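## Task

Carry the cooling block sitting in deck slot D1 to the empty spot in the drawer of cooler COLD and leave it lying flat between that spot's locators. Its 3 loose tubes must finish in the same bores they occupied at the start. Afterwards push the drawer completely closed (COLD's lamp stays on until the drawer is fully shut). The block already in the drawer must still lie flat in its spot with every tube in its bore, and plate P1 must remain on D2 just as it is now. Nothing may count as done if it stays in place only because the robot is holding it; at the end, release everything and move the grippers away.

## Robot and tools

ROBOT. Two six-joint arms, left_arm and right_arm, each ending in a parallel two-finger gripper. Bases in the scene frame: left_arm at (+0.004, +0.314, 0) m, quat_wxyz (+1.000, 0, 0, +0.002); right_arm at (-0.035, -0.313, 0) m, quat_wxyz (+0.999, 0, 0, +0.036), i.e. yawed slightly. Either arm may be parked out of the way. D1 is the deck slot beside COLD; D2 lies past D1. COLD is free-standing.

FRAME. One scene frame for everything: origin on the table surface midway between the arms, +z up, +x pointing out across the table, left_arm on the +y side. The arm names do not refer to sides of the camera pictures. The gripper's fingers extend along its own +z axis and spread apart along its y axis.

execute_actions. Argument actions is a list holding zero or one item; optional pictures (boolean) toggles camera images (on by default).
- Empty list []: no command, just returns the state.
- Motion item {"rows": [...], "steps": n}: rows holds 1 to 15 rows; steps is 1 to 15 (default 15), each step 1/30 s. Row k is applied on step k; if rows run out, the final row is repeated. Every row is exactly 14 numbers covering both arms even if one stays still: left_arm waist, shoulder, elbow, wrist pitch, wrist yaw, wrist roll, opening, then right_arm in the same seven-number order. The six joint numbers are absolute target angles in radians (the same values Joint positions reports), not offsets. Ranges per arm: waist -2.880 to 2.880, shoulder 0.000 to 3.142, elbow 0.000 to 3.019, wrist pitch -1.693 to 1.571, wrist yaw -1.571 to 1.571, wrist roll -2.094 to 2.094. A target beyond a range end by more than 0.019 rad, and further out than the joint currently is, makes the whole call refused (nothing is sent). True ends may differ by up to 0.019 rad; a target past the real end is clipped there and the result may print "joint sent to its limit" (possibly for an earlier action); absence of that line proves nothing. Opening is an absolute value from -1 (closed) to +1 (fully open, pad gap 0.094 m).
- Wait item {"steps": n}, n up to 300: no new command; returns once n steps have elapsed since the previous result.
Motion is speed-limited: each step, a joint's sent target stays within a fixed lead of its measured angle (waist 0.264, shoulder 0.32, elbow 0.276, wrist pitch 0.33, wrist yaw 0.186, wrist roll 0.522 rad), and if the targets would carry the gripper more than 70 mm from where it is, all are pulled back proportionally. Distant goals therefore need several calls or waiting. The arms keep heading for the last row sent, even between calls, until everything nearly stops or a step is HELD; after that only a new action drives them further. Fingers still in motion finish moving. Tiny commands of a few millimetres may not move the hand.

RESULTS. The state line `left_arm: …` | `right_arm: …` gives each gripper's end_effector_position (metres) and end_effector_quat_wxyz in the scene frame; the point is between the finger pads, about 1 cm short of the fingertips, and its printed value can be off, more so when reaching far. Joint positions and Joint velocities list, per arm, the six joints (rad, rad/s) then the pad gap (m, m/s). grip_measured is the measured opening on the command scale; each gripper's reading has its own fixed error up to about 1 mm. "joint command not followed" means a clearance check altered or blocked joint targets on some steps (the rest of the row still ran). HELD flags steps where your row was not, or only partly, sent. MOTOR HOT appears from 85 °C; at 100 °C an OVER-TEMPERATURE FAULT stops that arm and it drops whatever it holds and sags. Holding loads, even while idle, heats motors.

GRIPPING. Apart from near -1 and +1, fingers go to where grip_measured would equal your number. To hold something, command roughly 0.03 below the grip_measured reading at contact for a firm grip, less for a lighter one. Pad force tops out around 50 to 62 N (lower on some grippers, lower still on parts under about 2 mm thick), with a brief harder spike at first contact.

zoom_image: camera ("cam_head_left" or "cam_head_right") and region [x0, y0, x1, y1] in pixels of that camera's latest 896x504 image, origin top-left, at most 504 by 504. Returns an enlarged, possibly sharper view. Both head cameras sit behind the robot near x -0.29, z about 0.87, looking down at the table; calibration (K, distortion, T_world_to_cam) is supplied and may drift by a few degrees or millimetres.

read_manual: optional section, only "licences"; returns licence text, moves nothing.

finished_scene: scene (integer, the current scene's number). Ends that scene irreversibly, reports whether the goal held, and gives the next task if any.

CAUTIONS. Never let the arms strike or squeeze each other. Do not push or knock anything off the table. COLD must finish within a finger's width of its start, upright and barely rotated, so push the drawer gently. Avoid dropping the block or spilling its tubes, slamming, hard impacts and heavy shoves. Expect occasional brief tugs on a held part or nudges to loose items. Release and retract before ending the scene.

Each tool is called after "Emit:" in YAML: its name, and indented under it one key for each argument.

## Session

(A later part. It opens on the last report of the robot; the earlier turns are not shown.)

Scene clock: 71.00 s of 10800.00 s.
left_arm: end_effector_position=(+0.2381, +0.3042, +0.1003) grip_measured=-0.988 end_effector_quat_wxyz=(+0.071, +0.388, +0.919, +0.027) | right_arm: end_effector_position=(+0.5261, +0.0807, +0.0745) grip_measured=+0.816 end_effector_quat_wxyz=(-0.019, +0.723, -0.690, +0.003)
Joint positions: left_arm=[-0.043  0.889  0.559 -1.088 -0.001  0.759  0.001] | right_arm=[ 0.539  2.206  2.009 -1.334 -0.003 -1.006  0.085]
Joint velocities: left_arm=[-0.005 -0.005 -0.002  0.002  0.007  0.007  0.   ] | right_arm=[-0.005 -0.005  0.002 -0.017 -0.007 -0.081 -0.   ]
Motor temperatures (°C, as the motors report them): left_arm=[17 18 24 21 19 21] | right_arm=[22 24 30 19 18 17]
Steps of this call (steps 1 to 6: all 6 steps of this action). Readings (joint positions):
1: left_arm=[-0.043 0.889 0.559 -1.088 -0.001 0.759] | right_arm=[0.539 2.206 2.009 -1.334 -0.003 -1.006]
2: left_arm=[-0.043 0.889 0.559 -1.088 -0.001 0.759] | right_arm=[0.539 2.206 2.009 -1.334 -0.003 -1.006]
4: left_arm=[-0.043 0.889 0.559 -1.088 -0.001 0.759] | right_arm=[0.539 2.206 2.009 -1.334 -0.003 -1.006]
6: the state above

Emit:
execute_actions:
  actions:
    - {"rows":[[-0.05,0.9,0.55,-1.1,0,0.75,-1,0.6,2.14,2.03,-1.325,-0.02,-1.02,0.75]],"steps":7}
  pictures: false

Emit:
execute_actions:
  actions:
    - {"rows":[[-0.05,0.9,0.55,-1.1,0,0.75,-1,0.55,2.185,2.04,-1.33,0,-1.02,0.75]],"steps":6}

Emit:
zoom_image:
  camera: "cam_head_left"
  region: [310, 110, 420, 220]

Scene clock: 73.17 s of 10800.00 s.
left_arm: end_effector_position=(+0.2381, +0.3042, +0.1003) grip_measured=-0.988 end_effector_quat_wxyz=(+0.071, +0.388, +0.919, +0.027) | right_arm: end_effector_position=(+0.5221, +0.0873, +0.0742) grip_measured=+0.816 end_effector_quat_wxyz=(-0.021, +0.727, -0.686, +0.002)
Joint positions: left_arm=[-0.043  0.889  0.559 -1.088 -0.001  0.759  0.001] | right_arm=[ 0.55   2.206  2.007 -1.33  -0.003 -1.006  0.085]
Joint velocities: left_arm=[-0.024 -0.015 -0.007  0.002 -0.022 -0.022  0.   ] | right_arm=[-0.005  0.005 -0.007  0.012 -0.007 -0.022  0.001]
Motor temperatures (°C, as the motors report them): left_arm=[17 18 24 21 19 21] | right_arm=[22 24 30 19 18 17]
Steps of this call (steps 1 to 15: the robot went on to your last target; steps 16 to 58: nothing new was sent; steps 59 to 65: all 7 steps of this action). Readings (joint positions):
59: left_arm=[-0.043 0.889 0.559 -1.088 -0.001 0.759] | right_arm=[0.541 2.206 2.009 -1.334 -0.006 -1.006]
60: left_arm=[-0.043 0.889 0.559 -1.088 -0.001 0.759] | right_arm=[0.542 2.206 2.009 -1.334 -0.007 -1.007]
62: left_arm=[-0.043 0.889 0.559 -1.088 -0.001 0.759] | right_arm=[0.547 2.206 2.008 -1.333 -0.009 -1.008]
65: the state above

Scene clock: 73.37 s of 10800.00 s.
left_arm: end_effector_position=(+0.2381, +0.3042, +0.1003) grip_measured=-0.988 end_effector_quat_wxyz=(+0.071, +0.388, +0.919, +0.027) | right_arm: end_effector_position=(+0.5227, +0.0865, +0.0737) grip_measured=+0.816 end_effector_quat_wxyz=(-0.020, +0.727, -0.687, +0.004)
Joint positions: left_arm=[-0.043  0.889  0.559 -1.088 -0.001  0.759  0.001] | right_arm=[ 0.55   2.206  2.007 -1.33  -0.001 -1.006  0.085]
Joint velocities: left_arm=[-0.015  0.015 -0.002 -0.012 -0.037 -0.037 -0.   ] | right_arm=[-0.015  0.005 -0.007 -0.002  0.007  0.037 -0.   ]
Motor temperatures (°C, as the motors report them): left_arm=[17 18 24 21 19 21] | right_arm=[22 24 30 19 18 17]
Steps of this call (steps 1 to 6: all 6 steps of this action). Readings (joint positions):
1: left_arm=[-0.043 0.889 0.559 -1.088 -0.001 0.759] | right_arm=[0.550 2.206 2.007 -1.330 -0.001 -1.006]
2: left_arm=[-0.043 0.889 0.559 -1.088 -0.001 0.759] | right_arm=[0.550 2.206 2.007 -1.330 -0.001 -1.006]
4: left_arm=[-0.043 0.889 0.559 -1.088 -0.001 0.759] | right_arm=[0.550 2.206 2.007 -1.330 -0.001 -1.006]
6: the state above

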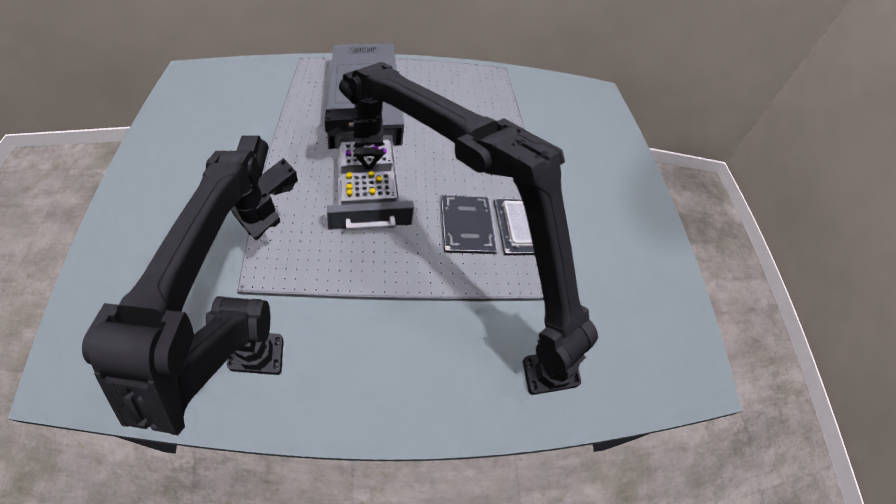

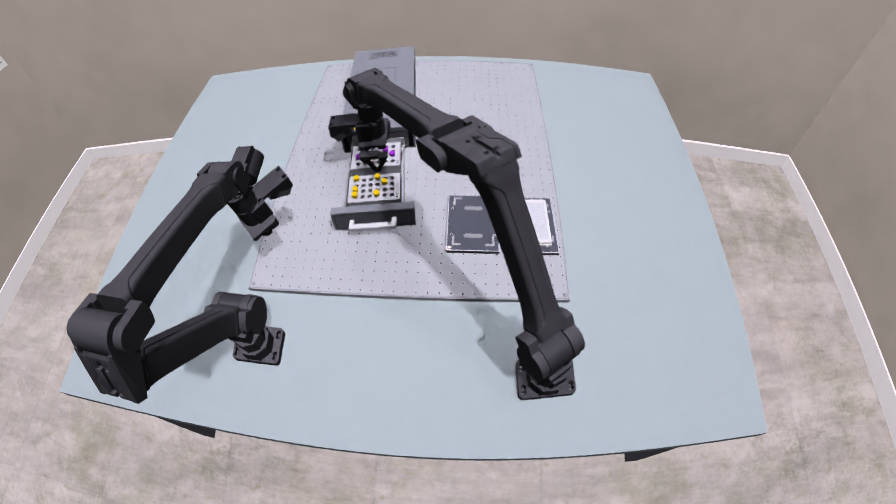

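Region (310, 110, 420, 220) of cam_head_left's 896x504 image, scaled by 4.582, with more detail than that image has.

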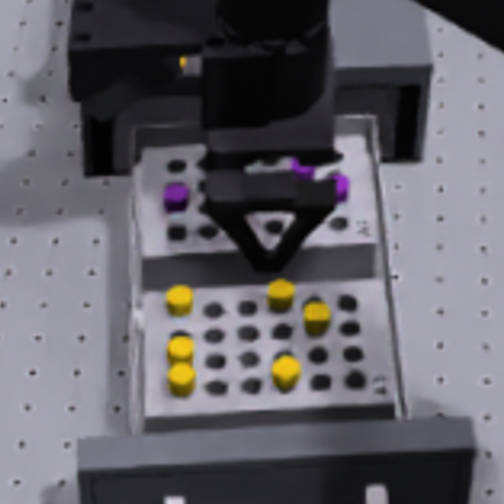

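Emit:
execute_actions:
  actions:
    - {"rows":[[-0.08,0.9,0.55,-1.1,0,0.7,-1,0.55,2.185,2.04,-1.33,0,-1.01,0.9],[-0.12,0.9,0.55,-1.1,0,0.7,-1,0.55,2.175,2.04,-1.33,0,-1.01,1],[-0.17,0.9,0.55,-1.1,0,0.7,-1,0.55,2.165,2.04,-1.33,0,-1.01,1],[-0.22,0.9,0.55,-1.1,0,0.7,-1,0.55,2.145,2.04,-1.34,0,-1.01,1],[-0.28,0.9,0.55,-1.1,0,0.7,-1,0.55,2.125,2.04,-1.35,0,-1.01,1],[-0.34,0.9,0.55,-1.1,0,0.7,-1,0.55,2.105,2.04,-1.355,0,-1.01,1],[-0.4,0.9,0.55,-1.1,0,0.7,-1,0.55,2.085,2.04,-1.355,0,-1.01,1],[-0.46,0.9,0.55,-1.1,0,0.7,-1,0.55,2.06,2.04,-1.355,0,-1.01,1],[-0.52,0.9,0.55,-1.1,0,0.7,-1,0.55,2.03,2.04,-1.355,0,-1.01,1],[-0.58,0.9,0.55,-1.1,0,0.7,-1,0.55,2,2.04,-1.355,0,-1.01,1],[-0.62,0.9,0.55,-1.1,0,0.7,-1,0.55,1.97,2.04,-1.355,0,-1.01,1]]}
  pictures: false

Emit:
execute_actions:
  actions:
    - {"rows":[[-0.8,0.9,0.6,-1.1,0,0.7,-1,0.05,1.6,1.6,-1.35,0,-0.5,1]]}

Emit:
execute_actions:
  actions:
    - {"rows":[[-0.79,0.94,0.62,-1.07,0,0.7,-1,0.05,1.6,1.6,-1.35,0,-0.5,1],[-0.79,0.98,0.632,-1.04,0,0.7,-1,0.05,1.6,1.6,-1.35,0,-0.5,1],[-0.79,1.02,0.644,-1,0,0.7,-1,0.05,1.6,1.6,-1.35,0,-0.5,1],[-0.79,1.06,0.656,-0.96,0,0.7,-1,0.05,1.6,1.6,-1.35,0,-0.5,1],[-0.79,1.1,0.668,-0.93,0,0.7,-1,0.05,1.6,1.6,-1.35,0,-0.5,1],[-0.79,1.14,0.68,-0.9,0,0.7,-1,0.05,1.6,1.6,-1.35,0,-0.5,1],[-0.79,1.18,0.692,-0.87,0,0.7,-1,0.05,1.6,1.6,-1.35,0,-0.5,1],[-0.79,1.22,0.704,-0.84,0,0.7,-1,0.05,1.6,1.6,-1.35,0,-0.5,1],[-0.79,1.255,0.716,-0.81,0,0.7,-1,0.05,1.6,1.6,-1.35,0,-0.5,1],[-0.79,1.285,0.728,-0.78,0,0.7,-1,0.05,1.6,1.6,-1.35,0,-0.5,1],[-0.79,1.31,0.738,-0.755,0,0.7,-1,0.05,1.6,1.6,-1.35,0,-0.5,1],[-0.79,1.33,0.745,-0.735,0,0.7,-1,0.05,1.6,1.6,-1.35,0,-0.5,1],[-0.785,1.345,0.75,-0.72,0,0.7,-1,0.05,1.6,1.6,-1.35,0,-0.5,1],[-0.78,1.355,0.75,-0.715,0,0.7,-1,0.05,1.6,1.6,-1.35,0,-0.5,1]]}

Emit:
zoom_image:
  camera: "cam_head_right"
  region: [330, 120, 430, 220]

Scene clock: 81.50 s of 10800.00 s.
left_arm: end_effector_position=(+0.1923, +0.1743, +0.1003) grip_measured=-0.988 end_effector_quat_wxyz=(+0.076, +0.622, +0.779, +0.002) | right_arm: end_effector_position=(+0.5215, +0.0856, +0.1735) grip_measured=+1.000 end_effector_quat_wxyz=(-0.089, +0.724, -0.684, +0.017)
Joint positions: left_arm=[-0.637  0.889  0.559 -1.088  0.003  0.714  0.001] | right_arm=[ 0.55   2.056  2.007 -1.341 -0.001 -1.005  0.094]
Joint velocities: left_arm=[ 0.005 -0.015 -0.002  0.012 -0.022 -0.081 -0.001] | right_arm=[ 0.005 -0.571 -0.007 -0.007 -0.007  0.022  0.   ]
Motor temperatures (°C, as the motors report them): left_arm=[17 18 24 21 19 21] | right_arm=[22 24 29 19 18 17]
Steps of this call (steps 1 to 15: the robot went on to your last target; steps 16 to 90: nothing new was sent; then 4.63 s passed at rest; steps 91 to 105: all 15 steps of this action). Readings (joint positions):
91: left_arm=[-0.046 0.889 0.559 -1.088 -0.001 0.751] | right_arm=[0.550 2.206 2.007 -1.330 -0.001 -1.005]
92: left_arm=[-0.058 0.889 0.559 -1.088 -0.002 0.743] | right_arm=[0.550 2.206 2.007 -1.330 -0.001 -1.005]
94: left_arm=[-0.119 0.889 0.559 -1.088 -0.003 0.731] | right_arm=[0.550 2.200 2.007 -1.330 -0.001 -1.005]
98: left_arm=[-0.351 0.889 0.559 -1.088 -0.002 0.718] | right_arm=[0.550 2.171 2.007 -1.340 -0.001 -1.005]
105: the state above

Scene clock: 82.00 s of 10800.00 s.
left_arm: end_effector_position=(+0.1659, +0.1444, +0.1003) grip_measured=-0.988 end_effector_quat_wxyz=(+0.076, +0.686, +0.724, -0.004) | right_arm: end_effector_position=(+0.4999, -0.1532, +0.2498) grip_measured=+1.000 end_effector_quat_wxyz=(+0.102, -0.457, +0.883, -0.018)
Joint positions: left_arm=[-0.808  0.889  0.559 -1.088  0.001  0.711  0.001] | right_arm=[ 0.218  1.667  1.639 -1.336 -0.002 -0.665  0.094]
Joint velocities: left_arm=[-0.015 -0.005  0.002 -0.002  0.022 -0.007 -0.001] | right_arm=[-1.128 -0.308 -0.286  0.012  0.007  0.505  0.   ]
Motor temperatures (°C, as the motors report them): left_arm=[17 18 24 21 19 21] | right_arm=[22 24 29 19 18 17]
Steps of this call (steps 1 to 15: all 15 steps of this action). Readings (joint positions):
1: left_arm=[-0.653 0.889 0.559 -1.088 -0.004 0.713] | right_arm=[0.546 2.031 1.992 -1.337 -0.002 -0.979]
2: left_arm=[-0.692 0.889 0.559 -1.088 -0.005 0.712] | right_arm=[0.542 1.998 1.963 -1.336 -0.002 -0.950]
4: left_arm=[-0.775 0.889 0.559 -1.088 0.000 0.712] | right_arm=[0.523 1.930 1.895 -1.336 -0.002 -0.897]
8: left_arm=[-0.810 0.889 0.559 -1.088 0.001 0.712] | right_arm=[0.448 1.802 1.760 -1.336 -0.002 -0.803]
15: the state above

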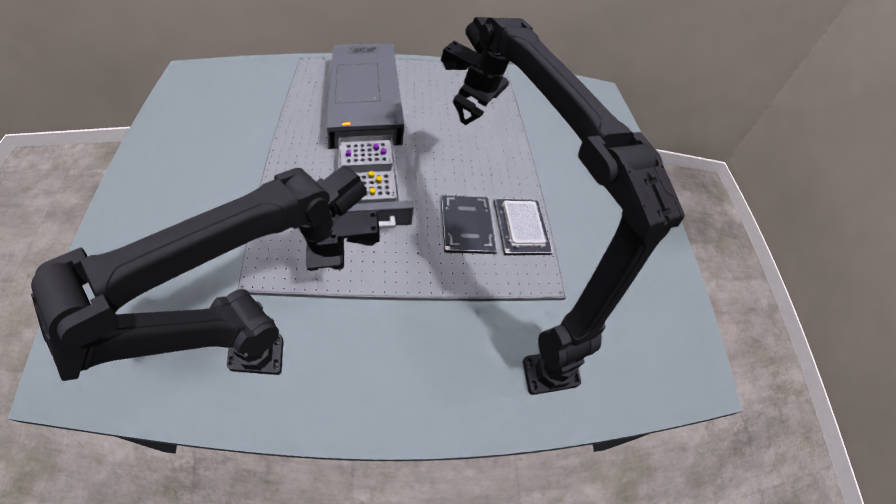

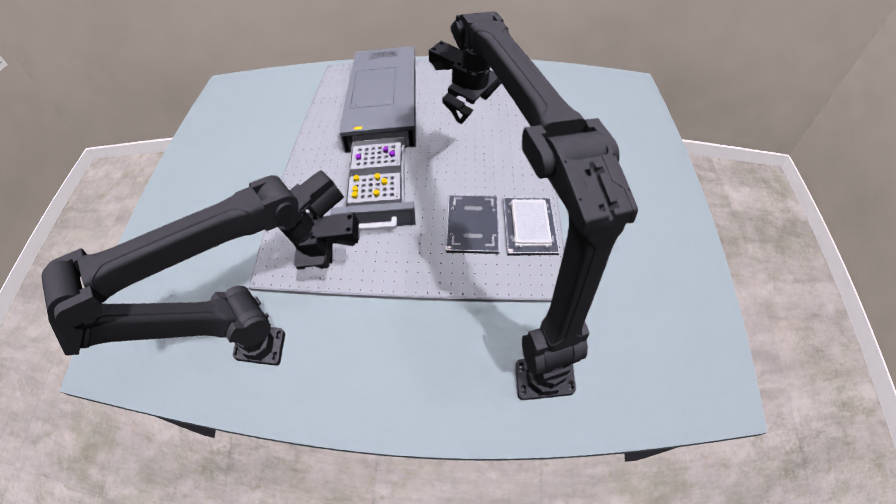

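Scene clock: 82.50 s of 10800.00 s.
left_arm: end_effector_position=(+0.2526, +0.0614, +0.0433) grip_measured=-0.988 end_effector_quat_wxyz=(+0.092, +0.680, +0.728, -0.004) | right_arm: end_effector_position=(+0.5028, -0.2540, +0.2570) grip_measured=+1.000 end_effector_quat_wxyz=(+0.102, -0.306, +0.946, -0.022)
Joint positions: left_arm=[-0.794  1.347  0.702 -0.741  0.001  0.711  0.001] | right_arm=[ 0.038  1.619  1.598 -1.34   0.002 -0.514  0.094]
Joint velocities: left_arm=[0.054 0.308 0.037 0.271 0.007 0.037 0.001] | right_arm=[ 0.112 -0.015 -0.022 -0.002 -0.066 -0.022  0.   ]
Motor temperatures (°C, as the motors report them): left_arm=[17 18 24 21 19 21] | right_arm=[22 24 29 19 18 17]
Steps of this call (steps 1 to 15: all 15 steps of this action). Readings (joint positions):
1: left_arm=[-0.807 0.892 0.559 -1.088 0.001 0.711] | right_arm=[0.178 1.656 1.630 -1.336 -0.002 -0.643]
2: left_arm=[-0.805 0.901 0.560 -1.083 0.001 0.711] | right_arm=[0.137 1.646 1.619 -1.336 -0.002 -0.618]
4: left_arm=[-0.800 0.950 0.572 -1.042 0.001 0.711] | right_arm=[0.063 1.630 1.604 -1.338 0.001 -0.578]
8: left_arm=[-0.798 1.127 0.629 -0.915 0.001 0.711] | right_arm=[-0.000 1.619 1.599 -1.340 0.004 -0.535]
15: the state above

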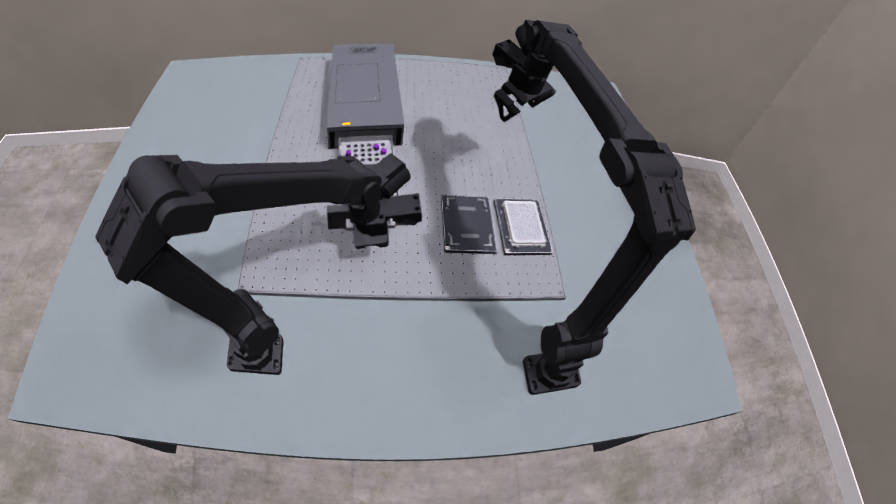

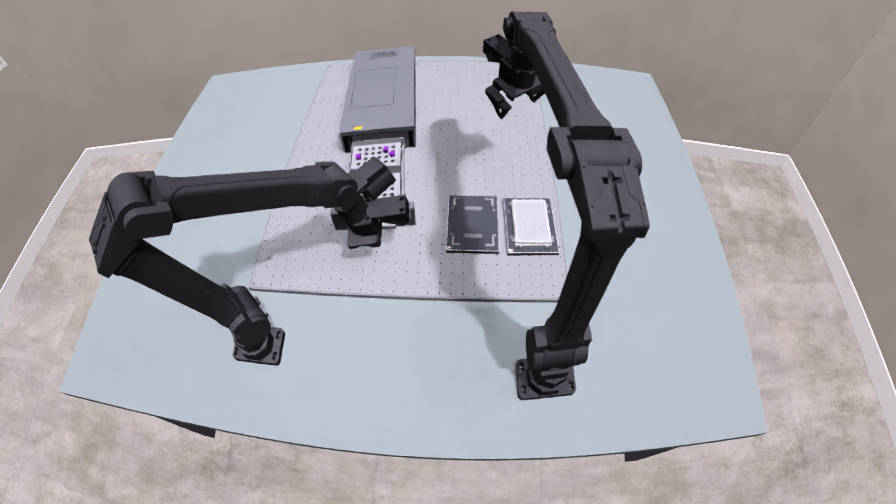

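Region (330, 120, 430, 220) of cam_head_right's 896x504 image, scaled by 5.040, with more detail than that image has.

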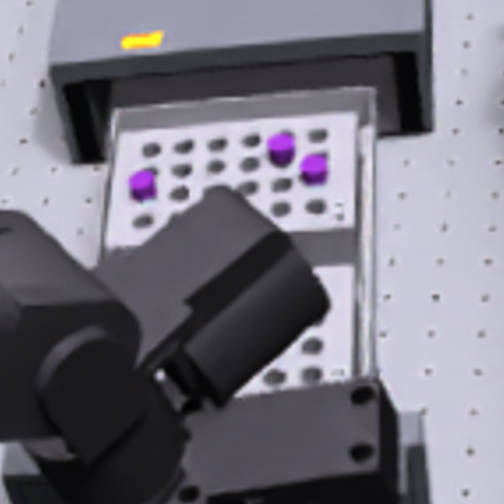

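Emit:
execute_actions:
  actions:
    - {"rows":[[-0.77,1.375,0.758,-0.725,0,0.72,-1,0.05,1.6,1.6,-1.35,0,-0.5,1],[-0.758,1.384,0.767,-0.727,0,0.73,-1,0.05,1.6,1.6,-1.35,0,-0.5,1],[-0.746,1.393,0.776,-0.729,0,0.74,-1,0.05,1.6,1.6,-1.35,0,-0.5,1],[-0.734,1.402,0.785,-0.73,0,0.75,-1,0.05,1.6,1.6,-1.35,0,-0.5,1],[-0.722,1.411,0.794,-0.731,0,0.76,-1,0.05,1.6,1.6,-1.35,0,-0.5,1],[-0.71,1.42,0.804,-0.732,0,0.77,-1,0.05,1.6,1.6,-1.35,0,-0.5,1],[-0.698,1.429,0.813,-0.733,0,0.78,-1,0.05,1.6,1.6,-1.35,0,-0.5,1],[-0.686,1.437,0.822,-0.734,0,0.79,-1,0.05,1.6,1.6,-1.35,0,-0.5,1],[-0.673,1.447,0.833,-0.735,0,0.805,-1,0.05,1.6,1.6,-1.35,0,-0.5,1],[-0.66,1.461,0.848,-0.736,0,0.82,-1,0.05,1.6,1.6,-1.35,0,-0.5,1],[-0.646,1.476,0.865,-0.737,0,0.835,-1,0.05,1.6,1.6,-1.35,0,-0.5,1],[-0.632,1.492,0.883,-0.739,0,0.85,-1,0.05,1.6,1.6,-1.35,0,-0.5,1],[-0.618,1.509,0.902,-0.741,0,0.865,-1,0.05,1.6,1.6,-1.35,0,-0.5,1],[-0.604,1.526,0.921,-0.743,0,0.88,-1,0.05,1.6,1.6,-1.35,0,-0.5,1],[-0.59,1.543,0.94,-0.745,0,0.895,-1,0.05,1.6,1.6,-1.35,0,-0.5,1]]}
  pictures: false

Emit:
execute_actions:
  actions:
    - {"rows":[[-0.577,1.56,0.96,-0.748,0,0.91,-1,0.05,1.6,1.6,-1.35,0,-0.5,1],[-0.564,1.577,0.98,-0.751,0,0.92,-1,0.05,1.6,1.6,-1.35,0,-0.5,1],[-0.551,1.594,1,-0.754,0,0.935,-1,0.05,1.6,1.6,-1.35,0,-0.5,1],[-0.539,1.611,1.021,-0.758,0,0.945,-1,0.05,1.6,1.6,-1.35,0,-0.5,1],[-0.527,1.628,1.042,-0.762,0,0.96,-1,0.05,1.6,1.6,-1.35,0,-0.5,1],[-0.516,1.644,1.062,-0.766,0,0.97,-1,0.05,1.6,1.6,-1.35,0,-0.5,1],[-0.505,1.66,1.082,-0.77,0,0.98,-1,0.05,1.6,1.6,-1.35,0,-0.5,1],[-0.495,1.677,1.104,-0.776,0,0.99,-1,0.05,1.6,1.6,-1.35,0,-0.5,1],[-0.485,1.694,1.127,-0.782,0,1,-1,0.05,1.6,1.6,-1.35,0,-0.5,1],[-0.475,1.711,1.15,-0.788,0,1.01,-1,0.05,1.6,1.6,-1.35,0,-0.5,1],[-0.465,1.728,1.173,-0.794,0,1.02,-1,0.05,1.6,1.6,-1.35,0,-0.5,1],[-0.456,1.745,1.196,-0.801,0,1.03,-1,0.05,1.6,1.6,-1.35,0,-0.5,1],[-0.447,1.761,1.219,-0.808,0,1.04,-1,0.05,1.6,1.6,-1.35,0,-0.5,1],[-0.439,1.776,1.24,-0.815,0,1.045,-1,0.05,1.6,1.6,-1.35,0,-0.5,1],[-0.432,1.79,1.26,-0.821,0,1.05,-1,0.05,1.6,1.6,-1.35,0,-0.5,1]]}
  pictures: false

Emit:
execute_actions:
  actions:
    - {"rows":[[-0.426,1.803,1.278,-0.827,0,1.06,-1,0.05,1.6,1.6,-1.35,0,-0.5,1],[-0.421,1.814,1.294,-0.832,0,1.065,-1,0.05,1.6,1.6,-1.35,0,-0.5,1],[-0.416,1.824,1.308,-0.836,0,1.07,-1,0.05,1.6,1.6,-1.35,0,-0.5,1],[-0.412,1.833,1.321,-0.84,0,1.075,-1,0.05,1.6,1.6,-1.35,0,-0.5,1],[-0.408,1.841,1.332,-0.843,0,1.08,-1,0.05,1.6,1.6,-1.35,0,-0.5,1],[-0.405,1.848,1.342,-0.846,0,1.08,-1,0.05,1.6,1.6,-1.35,0,-0.5,1],[-0.402,1.854,1.351,-0.849,0,1.08,-1,0.05,1.6,1.6,-1.35,0,-0.5,1],[-0.399,1.859,1.359,-0.851,0,1.08,-1,0.05,1.6,1.6,-1.35,0,-0.5,1],[-0.397,1.864,1.366,-0.853,0,1.08,-1,0.05,1.6,1.6,-1.35,0,-0.5,1],[-0.395,1.868,1.372,-0.855,0,1.08,-1,0.05,1.6,1.6,-1.35,0,-0.5,1]]}

Scene clock: 91.87 s of 10800.00 s.
left_arm: end_effector_position=(+0.3318, +0.0718, +0.0427) grip_measured=-0.989 end_effector_quat_wxyz=(+0.093, +0.664, +0.742, +0.004) | right_arm: end_effector_position=(+0.5024, -0.2511, +0.2570) grip_measured=+1.000 end_effector_quat_wxyz=(+0.102, -0.306, +0.946, -0.021)
Joint positions: left_arm=[-0.634  1.484  0.84  -0.741  0.01   0.829  0.001] | right_arm=[ 0.043  1.619  1.598 -1.34   0.002 -0.509  0.094]
Joint velocities: left_arm=[ 0.435  0.532  0.554 -0.046 -0.125  0.388 -0.001] | right_arm=[-0.024 -0.015  0.002 -0.012 -0.081  0.022  0.   ]
Motor temperatures (°C, as the motors report them): left_arm=[17 18 25 21 19 21] | right_arm=[22 23 28 19 18 17]
Steps of this call (steps 1 to 30: the robot went on to your last target; steps 31 to 90: nothing new was sent; then 5.87 s passed at rest; steps 91 to 105: all 15 steps of this action). Readings (joint positions):
91: left_arm=[-0.786 1.356 0.703 -0.730 0.001 0.711] | right_arm=[0.043 1.619 1.598 -1.340 0.002 -0.509]
92: left_arm=[-0.783 1.356 0.704 -0.730 0.001 0.713] | right_arm=[0.043 1.619 1.598 -1.340 0.002 -0.509]
94: left_arm=[-0.769 1.361 0.711 -0.730 0.001 0.720] | right_arm=[0.043 1.619 1.598 -1.340 0.002 -0.509]
98: left_arm=[-0.719 1.393 0.747 -0.736 0.013 0.745] | right_arm=[0.043 1.619 1.598 -1.340 0.002 -0.509]
105: the state above

Scene clock: 92.37 s of 10800.00 s.
left_arm: end_effector_position=(+0.4773, +0.0849, +0.0497) grip_measured=-0.989 end_effector_quat_wxyz=(+0.103, +0.660, +0.743, +0.028) | right_arm: end_effector_position=(+0.5024, -0.2511, +0.2570) grip_measured=+1.000 end_effector_quat_wxyz=(+0.102, -0.305, +0.946, -0.021)
Joint positions: left_arm=[-0.452  1.734  1.173 -0.796  0.002  1.003  0.001] | right_arm=[ 0.043  1.619  1.598 -1.34   0.002 -0.509  0.094]
Joint velocities: left_arm=[ 0.239  0.444  0.637 -0.159 -0.051  0.256  0.   ] | right_arm=[ 0.005 -0.005  0.007  0.012  0.007 -0.007  0.   ]
Motor temperatures (°C, as the motors report them): left_arm=[17 18 25 21 19 21] | right_arm=[22 23 28 19 18 17]
Steps of this call (steps 1 to 15: all 15 steps of this action). Readings (joint positions):
1: left_arm=[-0.619 1.502 0.860 -0.742 0.009 0.843] | right_arm=[0.043 1.619 1.598 -1.340 0.002 -0.509]
2: left_arm=[-0.603 1.521 0.881 -0.743 0.007 0.856] | right_arm=[0.043 1.619 1.598 -1.340 0.002 -0.509]
4: left_arm=[-0.573 1.558 0.925 -0.745 0.005 0.882] | right_arm=[0.043 1.619 1.598 -1.340 0.002 -0.509]
8: left_arm=[-0.520 1.627 1.015 -0.755 0.002 0.931] | right_arm=[0.043 1.619 1.598 -1.340 0.002 -0.509]
15: the state above

Scene clock: 92.87 s of 10800.00 s.
left_arm: end_effector_position=(+0.5283, +0.0931, +0.0481) grip_measured=-0.989 end_effector_quat_wxyz=(+0.099, +0.664, +0.740, +0.033) | right_arm: end_effector_position=(+0.5024, -0.2511, +0.2570) grip_measured=+1.000 end_effector_quat_wxyz=(+0.102, -0.305, +0.946, -0.021)
Joint positions: left_arm=[-0.4    1.835  1.315 -0.842  0.002  1.065  0.001] | right_arm=[ 0.043  1.619  1.598 -1.34   0.002 -0.509  0.094]
Joint velocities: left_arm=[-0.015  0.015  0.002  0.012  0.037  0.022  0.   ] | right_arm=[-0.005  0.005 -0.002 -0.002 -0.007 -0.051  0.   ]
Motor temperatures (°C, as the motors report them): left_arm=[17 18 25 21 19 21] | right_arm=[22 23 28 19 18 17]
Steps of this call (steps 1 to 15: all 15 steps of this action). Readings (joint positions):
1: left_arm=[-0.444 1.748 1.194 -0.802 0.002 1.012] | right_arm=[0.043 1.619 1.598 -1.340 0.002 -0.509]
2: left_arm=[-0.437 1.763 1.214 -0.807 0.002 1.020] | right_arm=[0.043 1.619 1.598 -1.340 0.002 -0.509]
4: left_arm=[-0.424 1.787 1.248 -0.816 0.002 1.034] | right_arm=[0.043 1.619 1.598 -1.340 0.002 -0.509]
8: left_arm=[-0.408 1.819 1.292 -0.831 0.002 1.054] | right_arm=[0.043 1.619 1.598 -1.340 0.002 -0.509]
15: the state above

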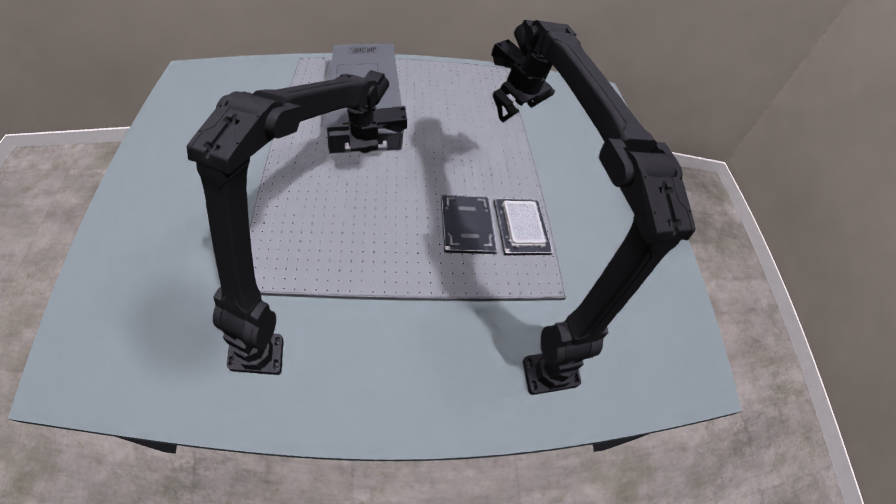

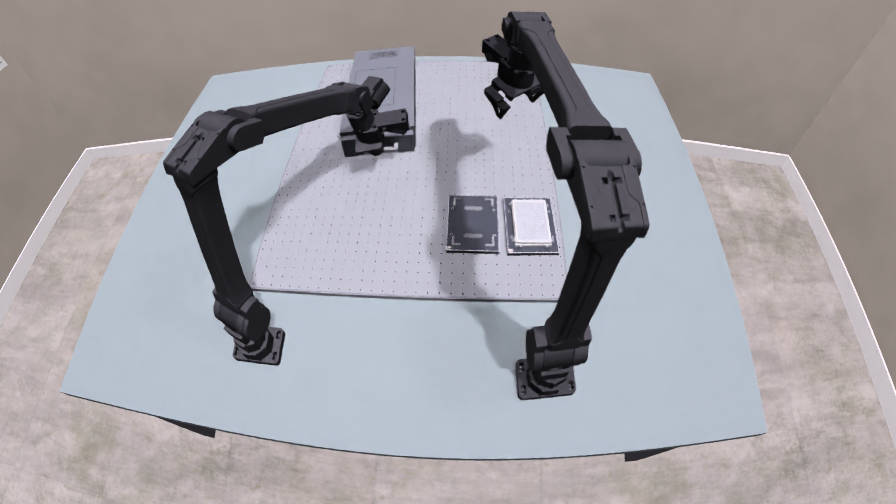

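Emit:
execute_actions:
  actions:
    - {"rows":[[-0.25,1.3,0.95,-1.1,0,1.08,-1,0.05,1.6,1.6,-1.35,0,-0.5,1]],"steps":15}

Scene clock: 95.63 s of 10800.00 s.
left_arm: end_effector_position=(+0.3726, +0.2231, +0.1632) grip_measured=-0.989 end_effector_quat_wxyz=(+0.091, +0.606, +0.789, +0.040) | right_arm: end_effector_position=(+0.5024, -0.2511, +0.2570) grip_measured=+1.000 end_effector_quat_wxyz=(+0.102, -0.305, +0.946, -0.021)
Joint positions: left_arm=[-0.243  1.243  0.96  -1.089 -0.     1.069  0.001] | right_arm=[ 0.043  1.619  1.598 -1.34   0.002 -0.509  0.094]
Joint velocities: left_arm=[-0.005 -0.484  0.002 -0.017 -0.125 -0.007 -0.   ] | right_arm=[-0.005 -0.005  0.002 -0.007 -0.022 -0.022  0.   ]
Motor temperatures (°C, as the motors report them): left_arm=[17 18 26 21 19 21] | right_arm=[22 23 28 19 18 17]
Steps of this call (steps 1 to 15: the robot went on to your last target; steps 16 to 68: nothing new was sent; steps 69 to 83: all 15 steps of this action). Readings (joint positions):
69: left_arm=[-0.397 1.827 1.303 -0.852 0.002 1.068] | right_arm=[0.043 1.619 1.598 -1.340 0.002 -0.509]
70: left_arm=[-0.391 1.806 1.275 -0.875 0.003 1.068] | right_arm=[0.043 1.619 1.598 -1.340 0.002 -0.509]
72: left_arm=[-0.367 1.743 1.194 -0.929 0.003 1.068] | right_arm=[0.043 1.619 1.598 -1.340 0.002 -0.509]
76: left_arm=[-0.296 1.565 1.035 -1.021 0.002 1.068] | right_arm=[0.043 1.619 1.598 -1.340 0.002 -0.509]
83: the state above

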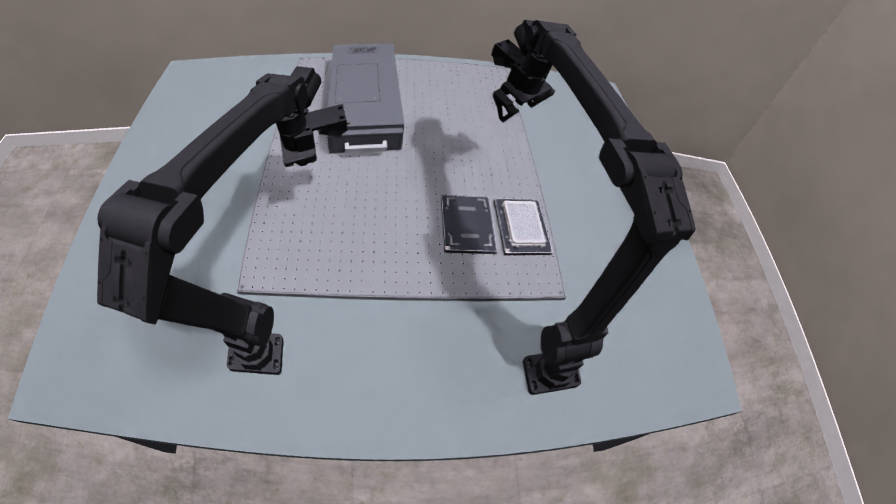

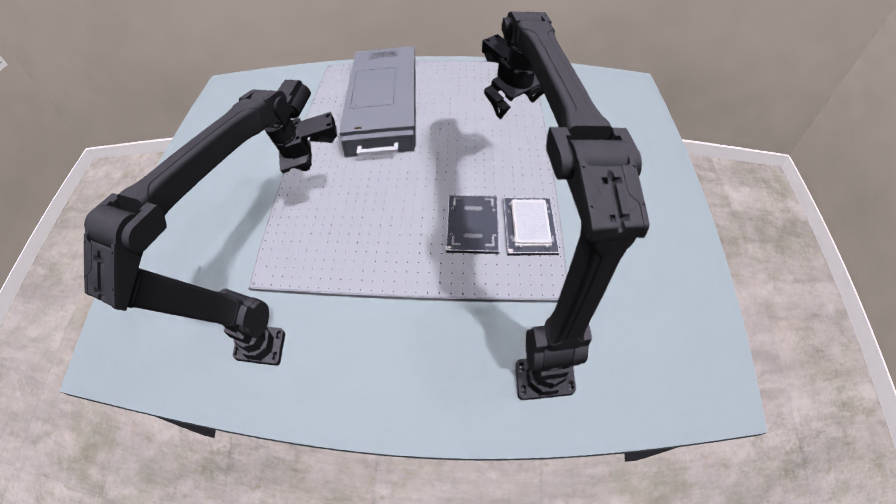

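Emit:
finished_scene:
  scene: 2

The scene is finished: the task was done.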